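# Move a tray bottle upright into the crate's empty slot

## Task

Take one bottle from the tray and leave it standing upright in the crate's single free slot, resting there without any gripper supporting it. The crate and the tray must end neither tilted nor shifted from where they were, nothing may go off the table, and anything the robot is touching at the end must not settle downward by more than about a fingernail's thickness once released.

## Robot and tools

Robot: two FANUC CRX-5iA arms, left_arm and right_arm, each ending in a parallel two-finger gripper that opens to 50 mm. The left base sits at (+0.048, +0.341, 0) m, turned about +7 degrees around z. The right base sits at (+0.025, -0.311, 0) m, turned about -2.5 degrees. Joint ranges in rad: waist ±3.491, shoulder ±3.140, elbow -1.187 to 4.328, forearm roll ±3.316, wrist pitch ±3.140, wrist roll ±3.927.

Scene frame: the origin is on the table top midway between the bases. +x points out over the table, +z points up, and left_arm is on the +y side. The words left and right are only arm names, not sides of a picture. Reported hand positions can be a little off, more so at long reach.

Gripper frame: the fingers point along the gripper's +z and close along its x. end_effector_position is the point midway between the pads, and the fingertips extend 17.5 mm past it. A pure rotation pivots about that point. A flat plate projects about 9 cm from the last joint axis toward the gripper's -y, and it can collide with things.

The row (20 numbers, one list covering both arms): left x, y, z, qw, qx, qy, qz, left gripper position, force_limit, speed, then the same ten for the right arm. x, y, z are an absolute target in metres for that gripper's end_effector_position in the scene frame. The quaternion is an absolute target orientation in the scene frame, written w first. The last three numbers of each arm run from -1 to 1. For position, +1 is fully open (50 mm) and about -0.65 brings the pads together; send -1 to grasp, and the fingers close until something stops them. For force_limit, -1 is about 20 N per pad, 0 about 102 N and +1 about 185 N, and the actual force can run up to 17% higher. For speed (closing or opening rate), -1 is 20 mm/s, 0 is 85 mm/s and +1 is 150 mm/s. A new force_limit or speed only applies after the position number itself changes by at least 0.01. To soften a grip, open first. A 0 in these slots is a real command, so to leave a gripper unchanged, repeat its previous three values. To keep an arm still, resend the whole pose from the last result where it was resting, and keep resending the same quaternion in every row rather than copying a drifted reading.

Tools:
- execute_actions: actions is a list holding at most one item. {"actions": []} only returns the current state. An action is {"rows": [[20 numbers], ...], "steps": n}: 1 to 15 rows and n up to 15 control steps of 1/30 s (default 15). Each row covers one step, and the last row repeats to fill the rest. A wait is {"steps": n} with n up to 300, counted from the previous result, and the thinking time before the call counts toward it. The optional pictures (boolean) turns the camera images on or off. A call is refused, and nothing is sent, if any target lies more than 0.6 m from that arm's last reported position along any of its gripper's axes.
- move: target is one 20-number row as above. speed is the top path speed in m/s, from 0.002 to 0.5 (default 0.25), and turning is capped at twice that figure in rad/s. Each gripper follows a straight line to its target, both paths finish together, and a path lasts 0.5 to 10 s; if it would take longer, it stops short. Rotation takes the shorter way. Paths ignore obstacles and the other arm, and the hands may lag, wander or overshoot the speed, particularly with an almost straight arm. Finger values are sent at the start.
- wait: seconds, from 0 to 10. It sends nothing new.
- zoom_image: camera (cam_high 672x504, cam_low 672x504, cam_left_wrist 616x616, cam_right_wrist 616x616) and region [x0, y0, x1, y1] in pixels from the top-left corner, at most 504x504.
- read_manual: section "licences"; it returns only legal text.
- finished_scene: scene (an integer). This cannot be undone.

Motion limits: on every step the commanded pose is clipped to within 70 mm and 16 degrees of the measured one. Position is favoured over orientation when both cannot be met. After an action ends, an arm only continues to its last clipped pose, so compare the result with the target and send the remainder. The simulation keeps running while you compose a reply.

Reading results: the state line gives each gripper's position and quat_wxyz. The "Hand target" line is the pose the controller is currently driving toward. HELD marks steps where the controller's clearance check withheld your row, fully or partly, and "pose unreachable" names the arm affected. A move adds a "move:" line with how it ended (done, off_target, moving, held, fault), any limits (paced = the target was clipped; held = some steps were blocked, after which the arm may move suddenly fast), and each gripper's distance from its target. object_status: 0 moving, 1 stopped while opening, 2 stopped while closing (a real grasp), 3 reached the requested opening or pads met (usually nothing held). Check for 2 after closing. position_measured is in counts, and the opening in mm is about (250 - position_measured) x 0.202. With force_limit -1, status can stay 2 even if the object has slipped out. A grip on an immovable, off-centre object weakens over time.

Things to avoid: the arms are stiff, so commanding even slightly past a contact against something firm, or approaching fast, presses hard. Reaching a joint's load limit (139 N m for the three big joints, 34.8 N m for the wrist joints, held weight included) or an outside force of 150 N stops that arm for 10 s and drops the rest of the call. Keep the arms from striking or pushing each other. Holding loads heats the motors: a MOTOR HOT warning comes first, then an OVER-TEMPERATURE FAULT applies the brakes. Brief tugs on held parts or shoves on loose objects can happen. Do not drop the bottle, knock anything off the table, or tilt or shift the crate or tray.

Cameras: images arrive in the order cam_high, cam_low, cam_left_wrist, cam_right_wrist. Calibration (K, distortion, T_world_to_cam) was supplied for scene 1 and may be off by a few degrees or millimetres. Wrist camera poses follow the arm's joint readings.

Each tool is called after "Call:" as name([rows], argument=value, ...), one row to a line, values as JSON.

## Session

Call:
execute_actions(actions=[])

Scene clock: 0.00 s of 5100.00 s.
left_arm: end_effector_position=(+0.2428, +0.3441, +0.2788) position_measured=3 object_status=3 end_effector_quat_wxyz=(+0.027, -0.395, +0.918, -0.037) | right_arm: end_effector_position=(+0.3270, -0.0855, +0.3096) position_measured=3 object_status=3 end_effector_quat_wxyz=(-0.398, +0.811, -0.428, -0.022)
Joint positions: left_arm=[ 1.096 -0.878 -0.535  0.096 -1.93   1.196] | right_arm=[ 0.765 -0.793 -0.584 -0.355 -1.034  3.083]
Joint velocities: left_arm=[ 0.001 -0.     0.    -0.     0.001 -0.001] | right_arm=[ 0.001 -0.     0.    -0.001  0.    -0.001]
Hand target (left_arm): +0.243, +0.344, +0.279; +0.027, -0.395, +0.918, -0.037
Hand target (right_arm): +0.327, -0.086, +0.310; -0.398, +0.811, -0.428, -0.022

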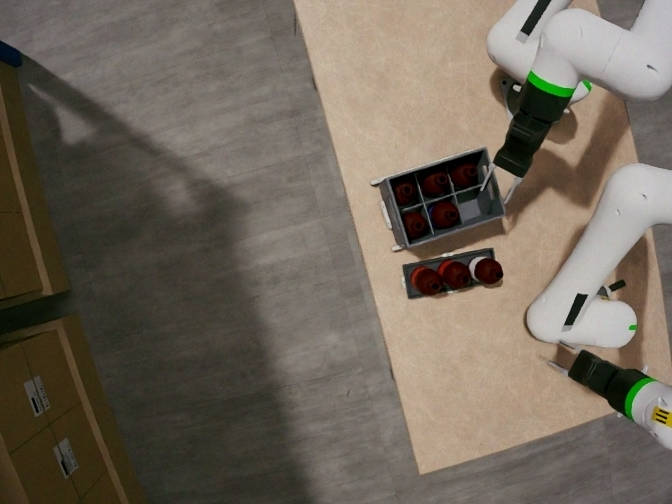

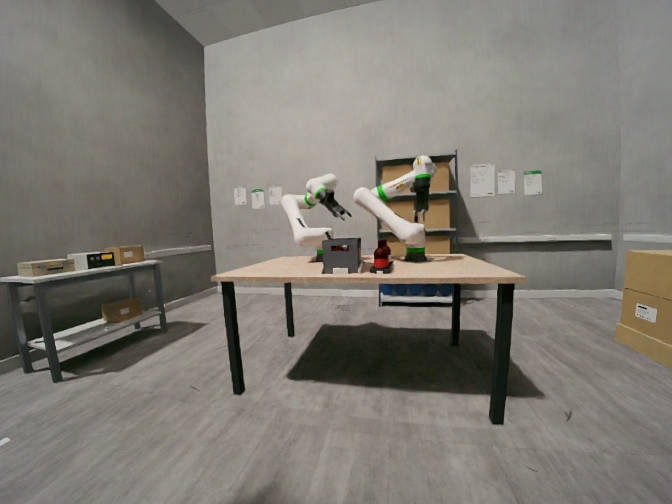

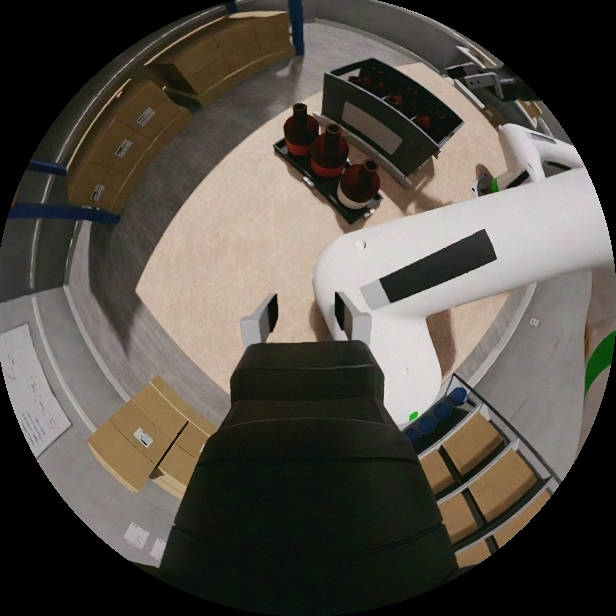

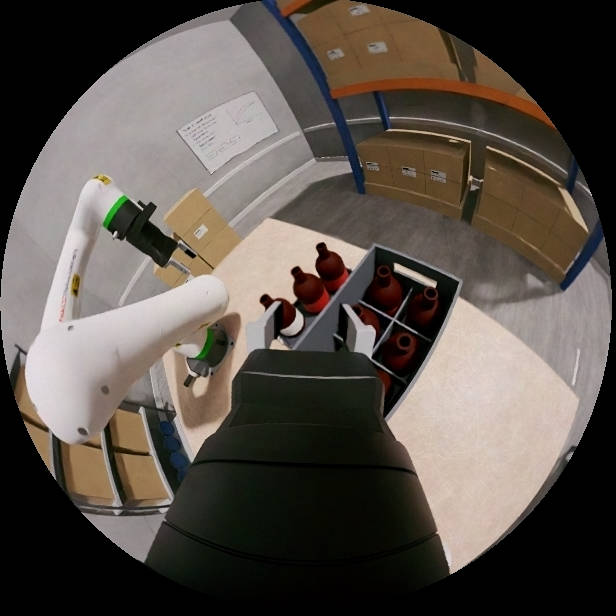

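Call:
zoom_image(camera="cam_high", region=[360, 130, 540, 310])

Call:
zoom_image(camera="cam_low", region=[290, 200, 430, 290])

Region (360, 130, 540, 310) of cam_high's 672x504 image, scaled by 2.800, with more detail than that image has.

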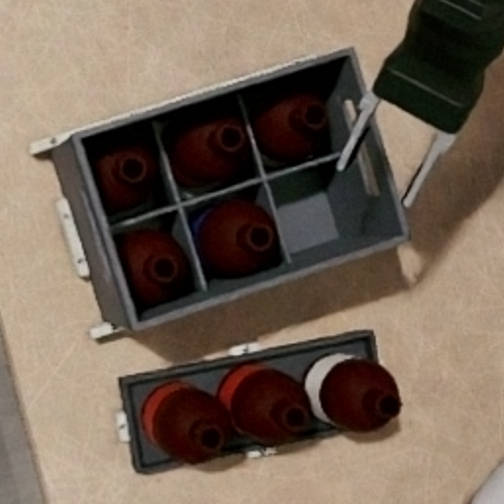

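Region (290, 200, 430, 290) of cam_low's 672x504 image, scaled by 3.600, with more detail than that image has; it fills the top 324 rows of this view, and the rest is white.

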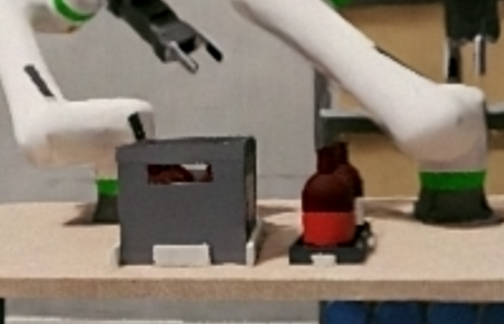

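Call:
zoom_image(camera="cam_left_wrist", region=[260, 50, 480, 240])

Call:
zoom_image(camera="cam_right_wrist", region=[240, 220, 480, 420])

Region (260, 50, 480, 240) of cam_left_wrist's 616x616 image, scaled by 2.291, with more detail than that image has; it fills the top 435 rows of this view, and the rest is white.

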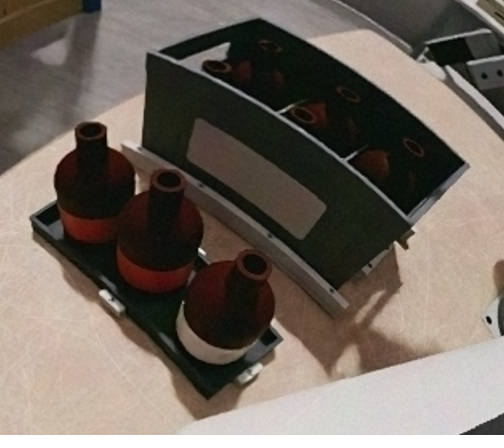

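Region (240, 220, 480, 420) of cam_right_wrist's 616x616 image, scaled by 2.100, with more detail than that image has.

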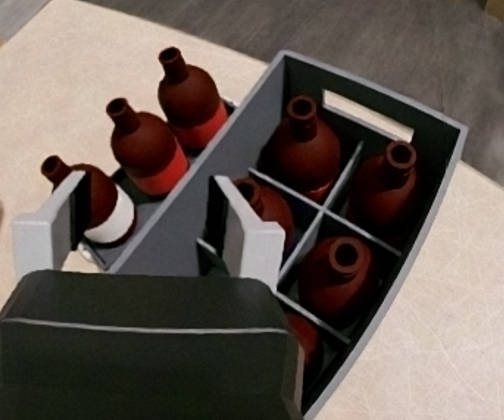

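Call:
move(target=[0.3125,0.1265,0.225,0,0.7071,0.7071,0,1,-0.3,0.5, 0.401,-0.331,0.31,-0.3815,0.6157,-0.6796,0.1154,1,0,0], speed=0.4)

Scene clock: 123.43 s of 5100.00 s.
left_arm: end_effector_position=(+0.3120, +0.1280, +0.2258) position_measured=3 object_status=3 end_effector_quat_wxyz=(+0.000, +0.707, +0.707, -0.001) | right_arm: end_effector_position=(+0.4019, -0.3307, +0.3100) position_measured=3 object_status=3 end_effector_quat_wxyz=(-0.382, +0.615, -0.680, +0.114)
Joint positions: left_arm=[-0.388 -0.233 -0.303  0.001 -1.501  0.264] | right_arm=[ 0.078 -0.795 -0.586 -0.347 -1.031  3.071]
Joint velocities: left_arm=[-0.001  0.003  0.001 -0.     0.    -0.002] | right_arm=[-0.003  0.001  0.001 -0.002  0.001  0.002]
Hand target (left_arm): +0.312, +0.128, +0.226; +0.000, +0.707, +0.707, -0.001
Hand target (right_arm): +0.402, -0.331, +0.310; +0.382, -0.615, +0.680, -0.114
Off the commanded pose (left_arm): 0.002 m, 0 deg.
Off the commanded pose (right_arm): 0.001 m, 0 deg.
After step 90, 117.00 s passed at rest.
move: done
camera_calibration (this result's frames):
cam_left_wrist: T_world_to_cam=[[0.0324151, 0.99941, 0.011352, -0.141777], [0.957555, -0.0343084, 0.286203, -0.356135], [0.286423, 0.00159287, -0.958102, 0.285403], [0, 0, 0, 1]] pos_world=[0.263868, 0.12902, 0.376981]
cam_right_wrist: T_world_to_cam=[[0.078444, -0.91808, -0.388556, -0.206424], [-0.880838, 0.118701, -0.458296, 0.548232], [0.466874, 0.378205, -0.799368, 0.337041], [0, 0, 0, 1]] pos_world=[0.34174, -0.38206, 0.440466]

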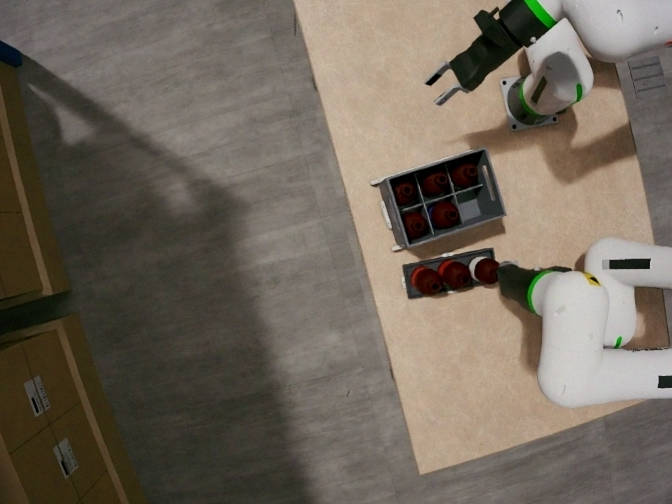

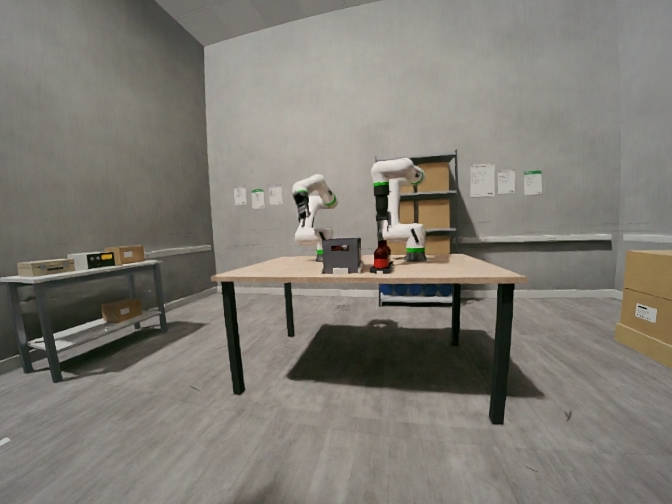

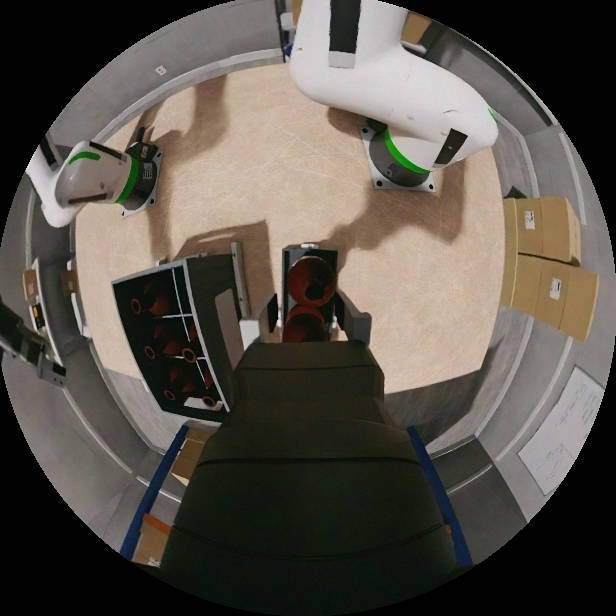

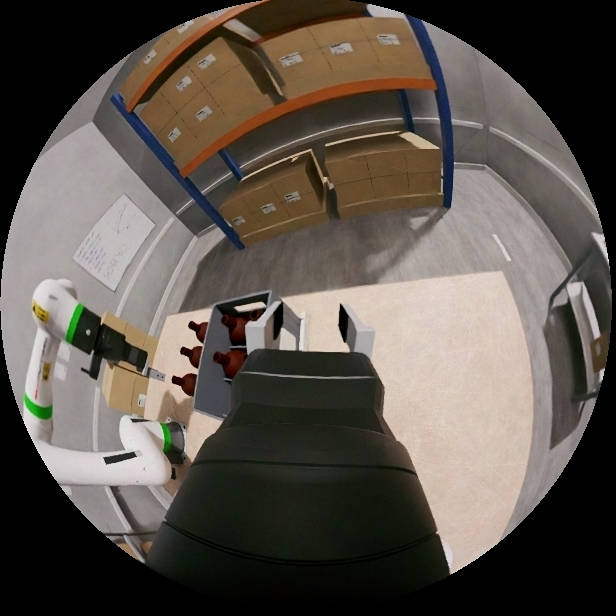

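Call:
zoom_image(camera="cam_left_wrist", region=[230, 230, 390, 350])

Call:
zoom_image(camera="cam_low", region=[340, 200, 420, 280])

Call:
zoom_image(camera="cam_right_wrist", region=[100, 290, 280, 430])

Region (230, 230, 390, 350) of cam_left_wrist's 616x616 image, scaled by 3.150, with more detail than that image has; it fills the top 378 rows of this view, and the rest is white.

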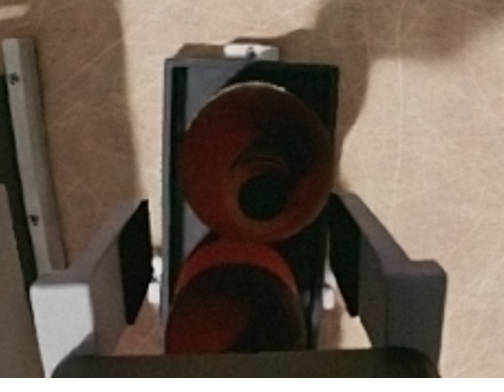

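Region (340, 200, 420, 280) of cam_low's 672x504 image, scaled by 6.300, with more detail than that image has.

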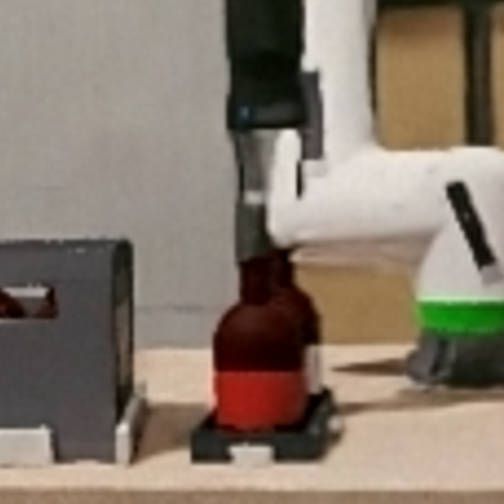

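Region (100, 290, 280, 430) of cam_right_wrist's 616x616 image, scaled by 2.800, with more detail than that image has.

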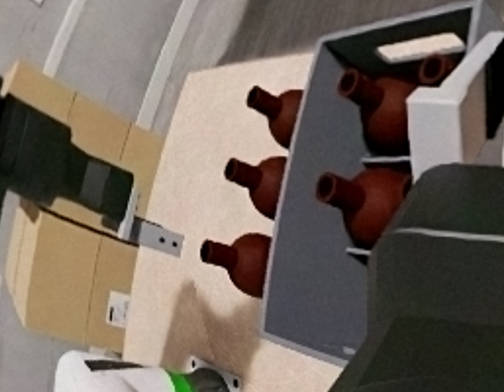

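Call:
move(target=[0.311,0.136,0.150,0,0.7071,0.7071,0,1,-0.3,0.5, 0.4019,-0.3307,0.31,-0.382,0.615,-0.680,0.114,1,0,0], speed=0.08)

Scene clock: 154.13 s of 5100.00 s.
left_arm: end_effector_position=(+0.3111, +0.1360, +0.1500) position_measured=3 object_status=3 end_effector_quat_wxyz=(-0.000, +0.707, +0.707, +0.000) | right_arm: end_effector_position=(+0.4019, -0.3307, +0.3100) position_measured=3 object_status=3 end_effector_quat_wxyz=(-0.382, +0.615, -0.680, +0.114)
Joint positions: left_arm=[-0.366 -0.216 -0.468 -0.    -1.318  0.243] | right_arm=[ 0.076 -0.794 -0.585 -0.35  -1.032  3.072]
Joint velocities: left_arm=[ 0.     0.002 -0.002  0.002  0.002 -0.   ] | right_arm=[ 0.     0.     0.001 -0.001  0.     0.   ]
Hand target (left_arm): +0.311, +0.136, +0.150; -0.000, +0.707, +0.707, +0.000
Hand target (right_arm): +0.402, -0.331, +0.310; +0.382, -0.615, +0.680, -0.114
Off the commanded pose (left_arm): 0.000 m, 0 deg.
Off the commanded pose (right_arm): 0.000 m, 0 deg.
After step 90, 26.43 s passed at rest.
move: done
camera_calibration (this result's frames):
cam_left_wrist: T_world_to_cam=[[0.0329103, 0.999381, 0.0124303, -0.149125], [0.957309, -0.0350937, 0.28693, -0.333294], [0.287189, 0.00245666, -0.957871, 0.212658], [0, 0, 0, 1]] pos_world=[0.2629, 0.136814, 0.301184]
cam_right_wrist: T_world_to_cam=[[0.0782222, -0.917618, -0.389691, -0.205822], [-0.880781, 0.119503, -0.458196, 0.54847], [0.467018, 0.379073, -0.798873, 0.337092], [0, 0, 0, 1]] pos_world=[0.341754, -0.382192, 0.440393]

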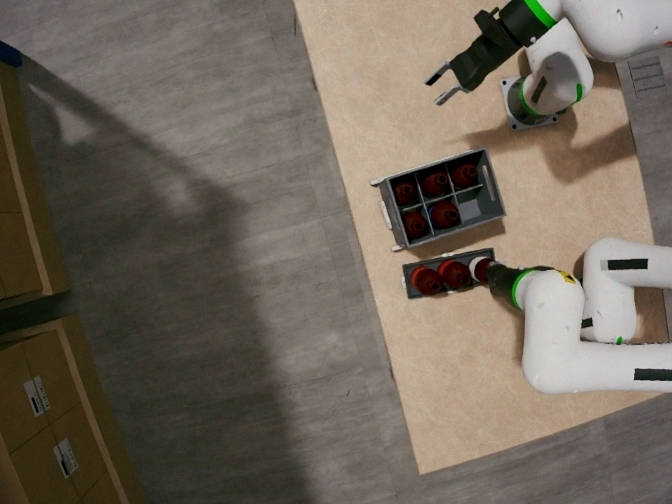

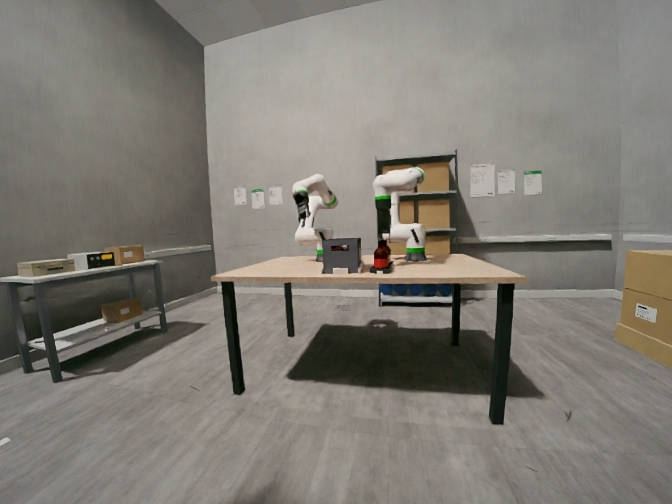

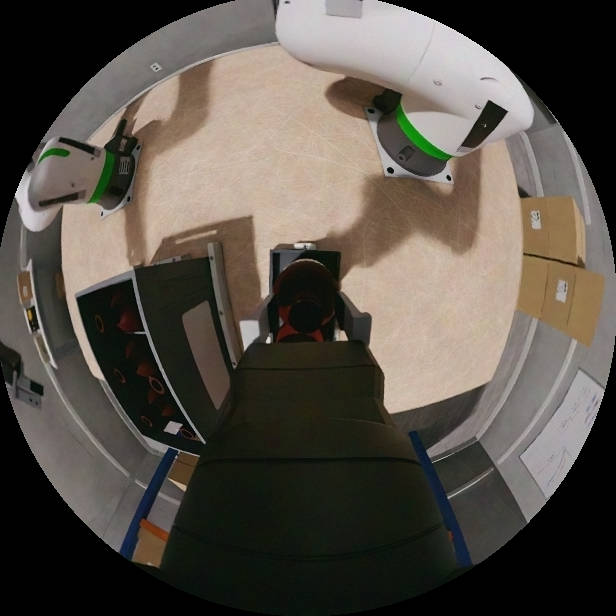

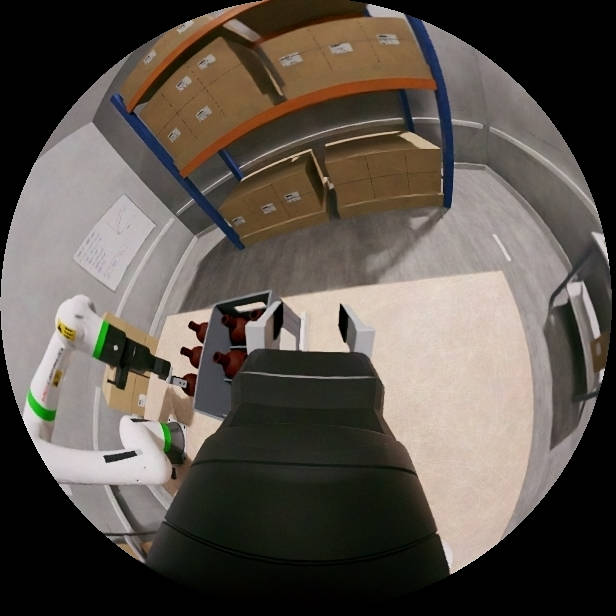

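Call:
zoom_image(camera="cam_left_wrist", region=[230, 230, 390, 350])

Call:
zoom_image(camera="cam_right_wrist", region=[130, 320, 230, 420])

Call:
zoom_image(camera="cam_low", region=[350, 215, 410, 280])

Region (230, 230, 390, 350) of cam_left_wrist's 616x616 image, scaled by 3.150, with more detail than that image has; it fills the top 378 rows of this view, and the rest is white.

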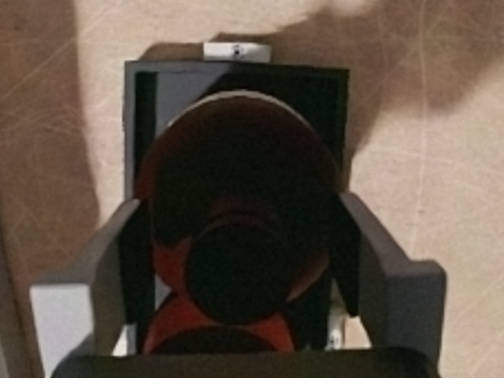

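Region (130, 320, 230, 420) of cam_right_wrist's 616x616 image, scaled by 5.040, with more detail than that image has.

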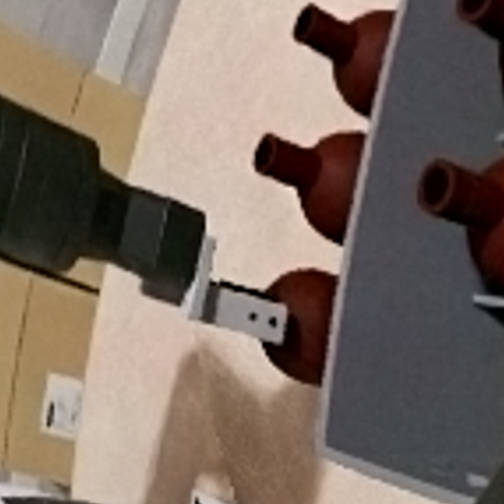

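Region (350, 215, 410, 280) of cam_low's 672x504 image, scaled by 7.754, with more detail than that image has; it fills the left 465 columns of this view, and the rest is white.

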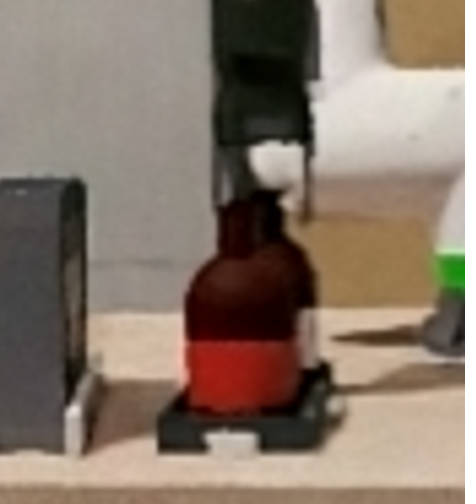

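Call:
execute_actions([
  {"rows": [[0.312,0.136,0.149,0,0.7071,0.7071,0,1,-0.3,0.5, 0.4019,-0.3307,0.31,-0.382,0.615,-0.680,0.114,1,0,0],[0.3125,0.136,0.148,0,0.7071,0.7071,0,1,-0.3,0.5, 0.4019,-0.3307,0.31,-0.382,0.615,-0.680,0.114,1,0,0],[0.313,0.1357,0.147,0,0.7071,0.7071,0,-1,-0.2,-0.4, 0.4019,-0.3307,0.31,-0.382,0.615,-0.680,0.114,1,0,0]], "steps": 15},
], pictures=false)

Call:
execute_actions([
  {"steps": 15},
])

Scene clock: 174.37 s of 5100.00 s.
left_arm: end_effector_position=(+0.3130, +0.1357, +0.1470) position_measured=127 object_status=0 end_effector_quat_wxyz=(+0.000, +0.707, +0.707, -0.000) | right_arm: end_effector_position=(+0.4019, -0.3307, +0.3100) position_measured=3 object_status=3 end_effector_quat_wxyz=(-0.382, +0.615, -0.680, +0.114)
Joint positions: left_arm=[-0.365 -0.209 -0.47   0.    -1.309  0.242] | right_arm=[ 0.076 -0.794 -0.585 -0.35  -1.032  3.072]
Joint velocities: left_arm=[ 0.    -0.001 -0.    -0.     0.     0.001] | right_arm=[-0.001  0.    -0.     0.     0.    -0.   ]
Hand target (left_arm): +0.313, +0.136, +0.147; +0.000, +0.707, +0.707, +0.000
Hand target (right_arm): +0.402, -0.331, +0.310; +0.382, -0.615, +0.680, -0.114
Off the commanded pose (left_arm): 0.000 m, 0 deg.
Off the commanded pose (right_arm): 0.000 m, 0 deg.
Steps of this call (steps 1 to 90: nothing new was sent; then 16.73 s passed at rest; steps 91 to 105: all 15 steps of this action). Readings (end_effector_position | what the end effector reports):
91: left_arm (+0.3112, +0.1359, +0.1499) | right_arm (+0.4019, -0.3307, +0.3100) | left_arm position_measured=3 object_status=3 | right_arm position_measured=3 object_status=3
92: left_arm (+0.3116, +0.1360, +0.1495) | right_arm (+0.4019, -0.3307, +0.3100) | left_arm position_measured=3 object_status=3 | right_arm position_measured=3 object_status=3
94: left_arm (+0.3124, +0.1359, +0.1480) | right_arm (+0.4019, -0.3307, +0.3100) | left_arm position_measured=20 object_status=0 | right_arm position_measured=3 object_status=3
98: left_arm (+0.3130, +0.1357, +0.1471) | right_arm (+0.4019, -0.3307, +0.3100) | left_arm position_measured=59 object_status=0 | right_arm position_measured=3 object_status=3
105: the state above

Scene clock: 174.87 s of 5100.00 s.
left_arm: end_effector_position=(+0.3130, +0.1357, +0.1470) position_measured=127 object_status=2 end_effector_quat_wxyz=(+0.000, +0.707, +0.707, -0.000) | right_arm: end_effector_position=(+0.4019, -0.3307, +0.3100) position_measured=3 object_status=3 end_effector_quat_wxyz=(-0.382, +0.615, -0.680, +0.114)
Joint positions: left_arm=[-0.365 -0.209 -0.47   0.    -1.309  0.242] | right_arm=[ 0.076 -0.794 -0.585 -0.35  -1.032  3.072]
Joint velocities: left_arm=[-0.     0.004  0.    -0.    -0.     0.   ] | right_arm=[ 0.001  0.    -0.002  0.001 -0.     0.001]
Hand target (left_arm): +0.313, +0.136, +0.147; +0.000, +0.707, +0.707, +0.000
Hand target (right_arm): +0.402, -0.331, +0.310; +0.382, -0.615, +0.680, -0.114
Off the commanded pose (left_arm): 0.000 m, 0 deg.
Off the commanded pose (right_arm): 0.000 m, 0 deg.
Steps of this call (steps 1 to 15: nothing new was sent). Readings (end_effector_position | what the end effector reports):
1: left_arm (+0.3130, +0.1357, +0.1470) | right_arm (+0.4019, -0.3307, +0.3100) | left_arm position_measured=127 object_status=0 | right_arm position_measured=3 object_status=3
2: left_arm (+0.3130, +0.1357, +0.1470) | right_arm (+0.4019, -0.3307, +0.3100) | left_arm position_measured=127 object_status=0 | right_arm position_measured=3 object_status=3
4: left_arm (+0.3130, +0.1357, +0.1470) | right_arm (+0.4019, -0.3307, +0.3100) | left_arm position_measured=127 object_status=0 | right_arm position_measured=3 object_status=3
8: left_arm (+0.3130, +0.1357, +0.1470) | right_arm (+0.4019, -0.3307, +0.3100) | left_arm position_measured=127 object_status=2 | right_arm position_measured=3 object_status=3
15: the state above
camera_calibration (this result's frames):
cam_left_wrist: T_world_to_cam=[[0.032971, 0.999381, 0.0123063, -0.148898], [0.957326, -0.0351161, 0.286869, -0.334225], [0.287123, 0.00232279, -0.957891, 0.209266], [0, 0, 0, 1]] pos_world=[0.264786, 0.136583, 0.298165]
cam_right_wrist: T_world_to_cam=[[0.0782224, -0.917617, -0.389691, -0.205821], [-0.880781, 0.119503, -0.458196, 0.54847], [0.467018, 0.379074, -0.798872, 0.337092], [0, 0, 0, 1]] pos_world=[0.341754, -0.382192, 0.440393]

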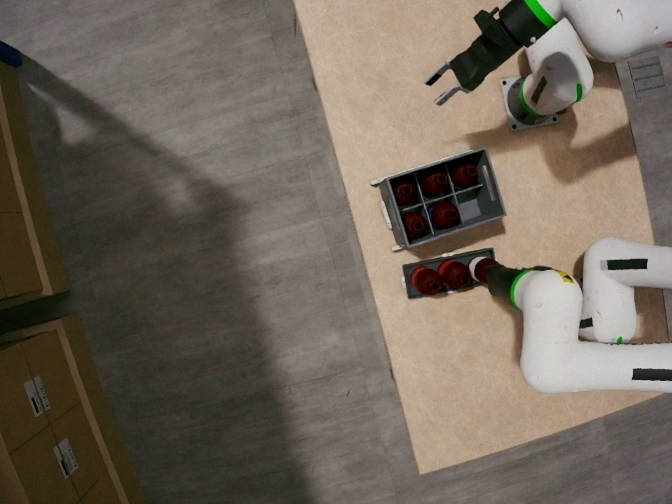

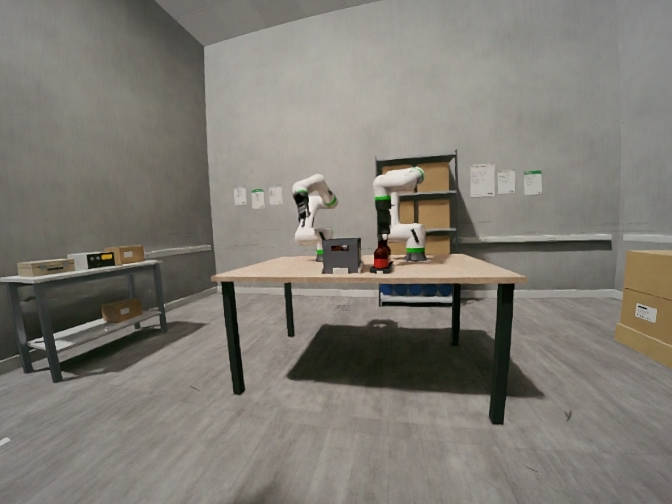

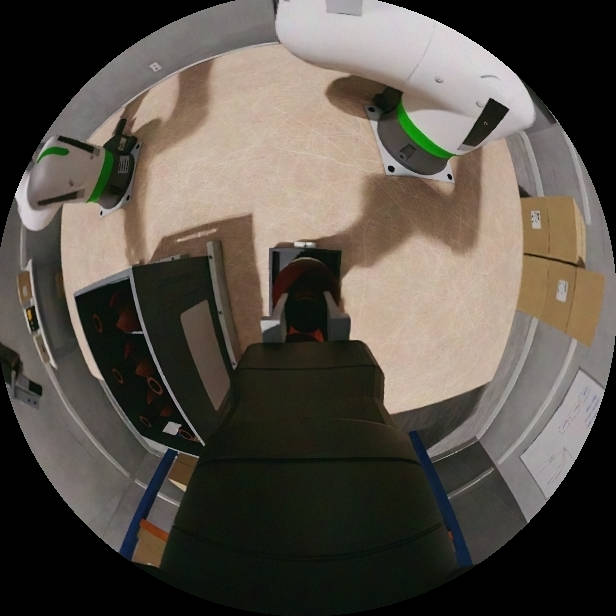

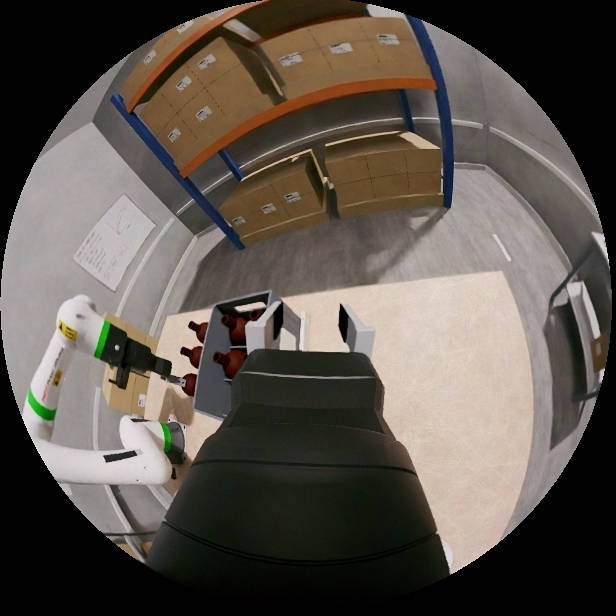

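Call:
move(target=[0.313,0.115,0.345,0,0.7071,0.7071,0,-1,-0.2,-0.4, 0.4019,-0.3307,0.31,-0.382,0.615,-0.680,0.114,1,0,0], speed=0.2)

Call:
move(target=[0.313,-0.054,0.345,0,0.7071,0.7071,0,-1,-0.2,-0.4, 0.4019,-0.3307,0.31,-0.382,0.615,-0.680,0.114,1,0,0], speed=0.2)

Scene clock: 185.90 s of 5100.00 s.
left_arm: end_effector_position=(+0.3127, +0.1152, +0.3450) position_measured=127 object_status=2 end_effector_quat_wxyz=(-0.000, +0.707, +0.707, -0.000) | right_arm: end_effector_position=(+0.4019, -0.3307, +0.3100) position_measured=3 object_status=3 end_effector_quat_wxyz=(-0.382, +0.615, -0.680, +0.114)
Joint positions: left_arm=[-0.424 -0.192  0.008  0.    -1.771  0.3  ] | right_arm=[ 0.076 -0.794 -0.585 -0.35  -1.032  3.072]
Joint velocities: left_arm=[-0.     0.001  0.002 -0.    -0.001  0.001] | right_arm=[ 0.001 -0.     0.001  0.    -0.     0.   ]
Hand target (left_arm): +0.313, +0.115, +0.345; -0.000, +0.707, +0.707, -0.000
Hand target (right_arm): +0.402, -0.331, +0.310; +0.382, -0.615, +0.680, -0.114
Off the commanded pose (left_arm): 0.000 m, 0 deg.
Off the commanded pose (right_arm): 0.000 m, 0 deg.
After step 90, 6.60 s passed at rest.
move: done
camera_calibration (this result's frames):
cam_left_wrist: T_world_to_cam=[[0.0333292, 0.999369, 0.0122912, -0.130922], [0.95733, -0.0354547, 0.286816, -0.391337], [0.28707, 0.00220739, -0.957907, 0.399112], [0, 0, 0, 1]] pos_world=[0.264429, 0.116084, 0.496163]
cam_right_wrist: T_world_to_cam=[[0.0782219, -0.917612, -0.389704, -0.20581], [-0.880785, 0.119507, -0.458188, 0.54847], [0.467012, 0.379086, -0.79887, 0.337095], [0, 0, 0, 1]] pos_world=[0.341755, -0.382188, 0.440393]

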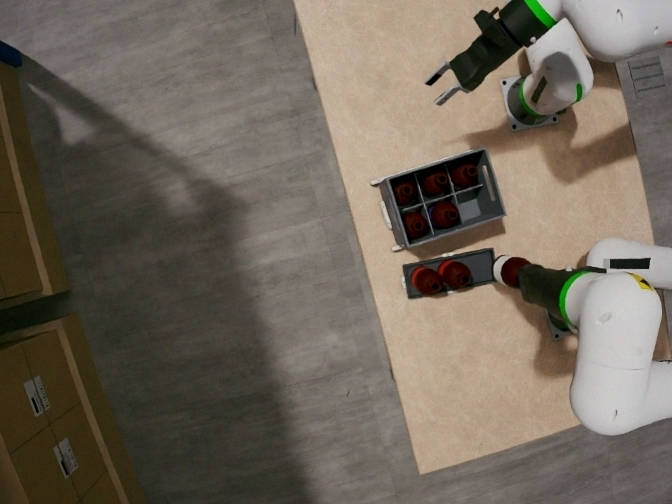

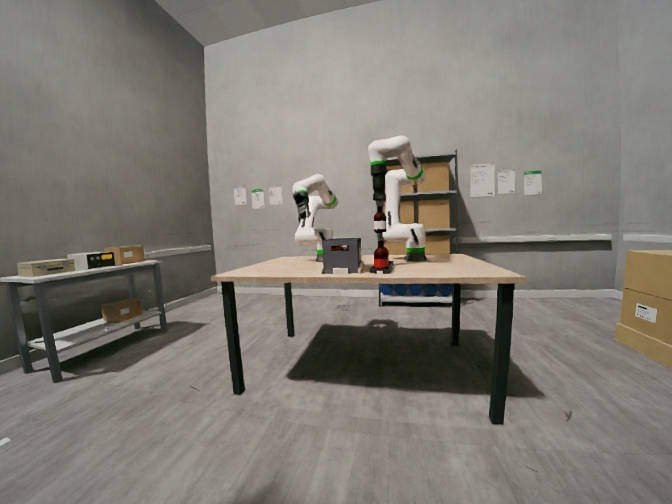

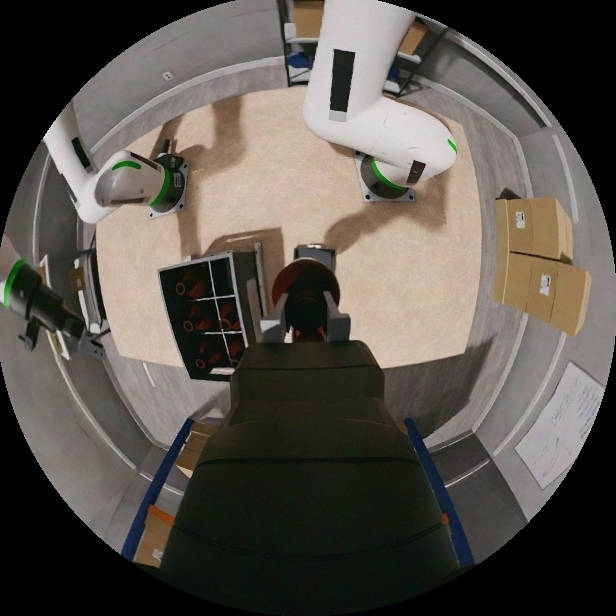

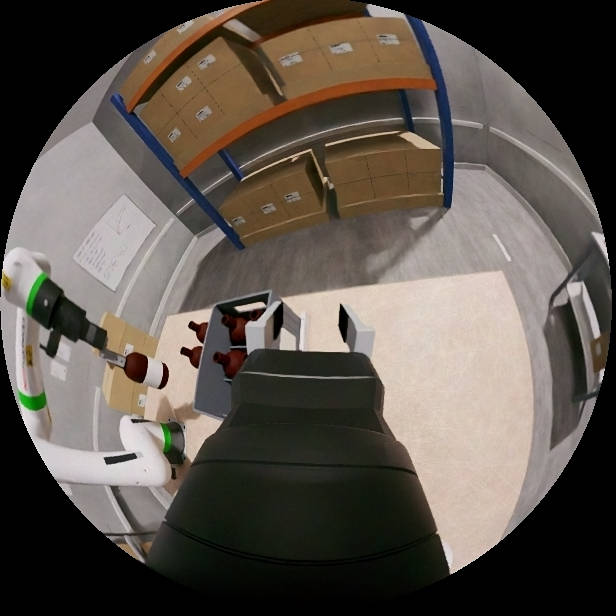

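Scene clock: 187.17 s of 5100.00 s.
left_arm: end_effector_position=(+0.3135, -0.0534, +0.3455) position_measured=127 object_status=2 end_effector_quat_wxyz=(-0.000, +0.707, +0.707, -0.000) | right_arm: end_effector_position=(+0.4019, -0.3307, +0.3100) position_measured=3 object_status=3 end_effector_quat_wxyz=(-0.382, +0.615, -0.680, +0.114)
Joint positions: left_arm=[-0.791  0.122  0.313  0.    -1.762  0.668] | right_arm=[ 0.076 -0.794 -0.585 -0.35  -1.032  3.072]
Joint velocities: left_arm=[-0.001  0.002  0.002  0.    -0.001  0.   ] | right_arm=[-0.002  0.    -0.     0.002  0.     0.   ]
Hand target (left_arm): +0.314, -0.053, +0.345; -0.000, +0.707, +0.707, -0.000
Hand target (right_arm): +0.402, -0.331, +0.310; +0.382, -0.615, +0.680, -0.114
Off the commanded pose (left_arm): 0.001 m, 0 deg.
Off the commanded pose (right_arm): 0.000 m, 0 deg.
move: done
camera_calibration (this result's frames):
cam_left_wrist: T_world_to_cam=[[0.0329887, 0.99938, 0.012298, 0.0376782], [0.957383, -0.0351302, 0.286675, -0.398234], [0.28693, 0.00231685, -0.957949, 0.399741], [0, 0, 0, 1]] pos_world=[0.265322, -0.052571, 0.496631]
cam_right_wrist: T_world_to_cam=[[0.078222, -0.917612, -0.389705, -0.20581], [-0.880784, 0.119507, -0.458189, 0.54847], [0.467012, 0.379086, -0.79887, 0.337095], [0, 0, 0, 1]] pos_world=[0.341755, -0.382188, 0.440393]

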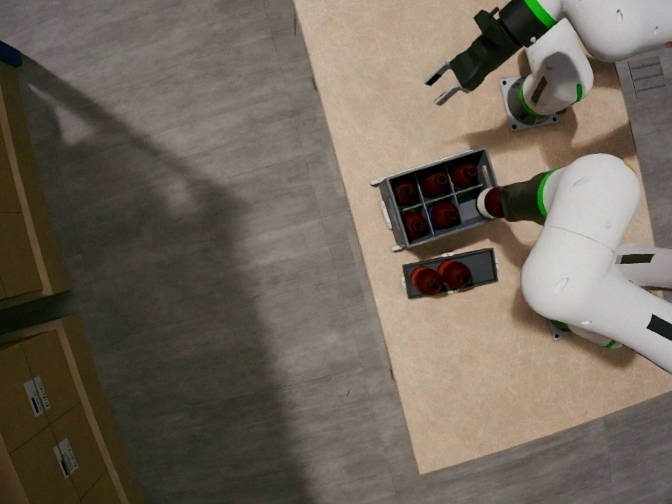

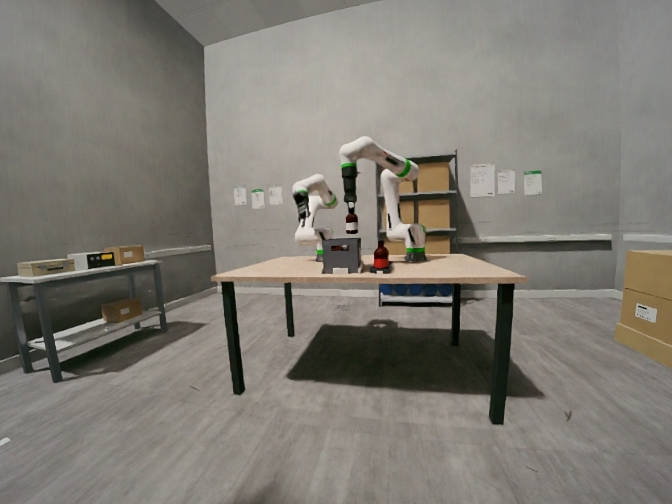

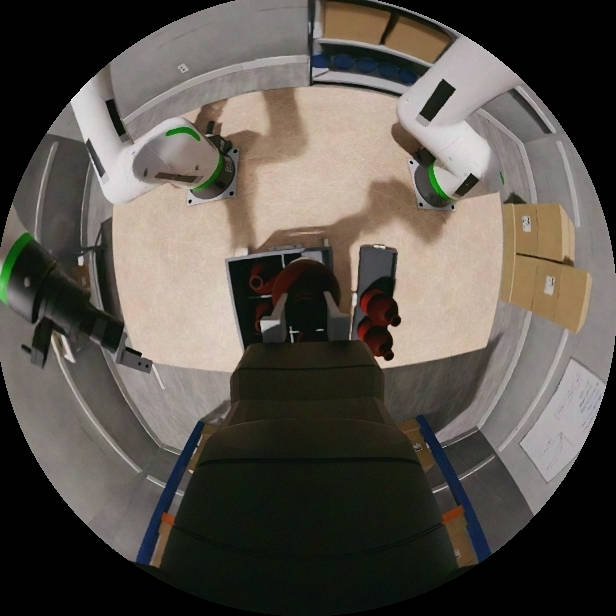

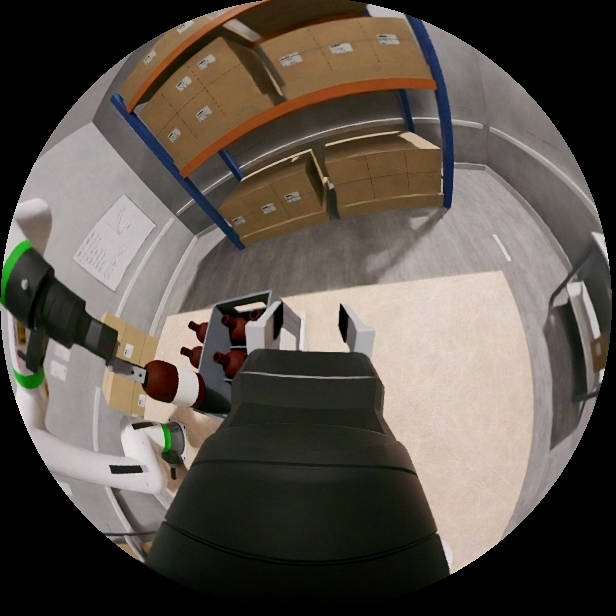

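Call:
zoom_image(camera="cam_left_wrist", region=[220, 230, 360, 350])

Call:
zoom_image(camera="cam_high", region=[420, 140, 530, 250])

Call:
zoom_image(camera="cam_low", region=[310, 190, 400, 280])

Region (220, 230, 360, 350) of cam_left_wrist's 616x616 image, scaled by 3.600, with more detail than that image has; it fills the top 432 rows of this view, and the rest is white.

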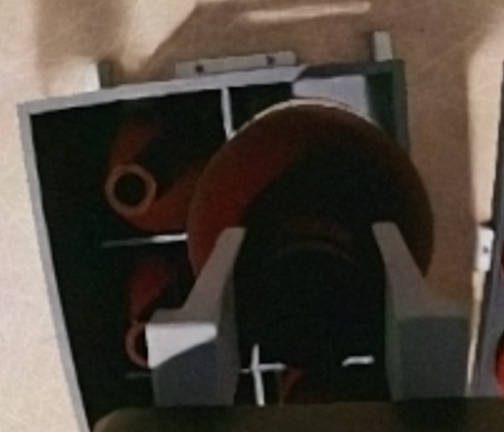

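Region (420, 140, 530, 250) of cam_high's 672x504 image, scaled by 4.582, with more detail than that image has.

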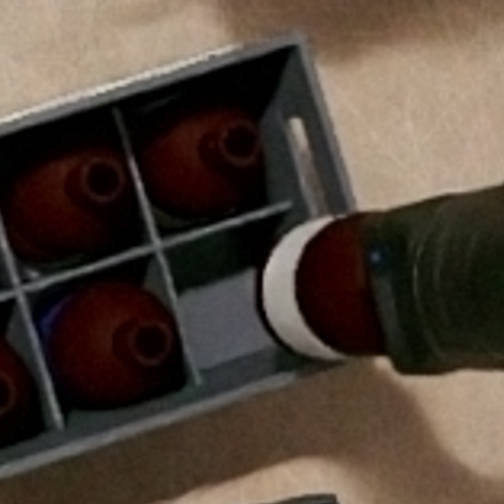

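Region (310, 190, 400, 280) of cam_low's 672x504 image, scaled by 5.600, with more detail than that image has.

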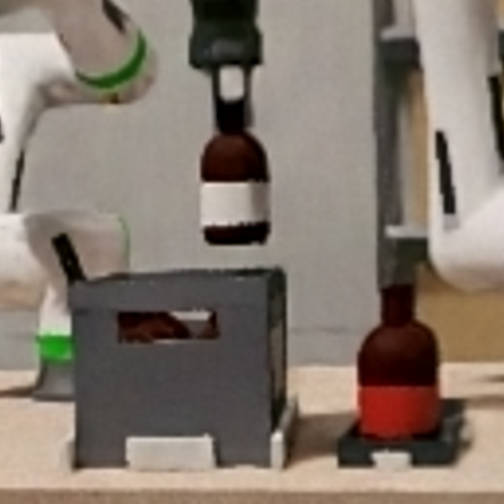

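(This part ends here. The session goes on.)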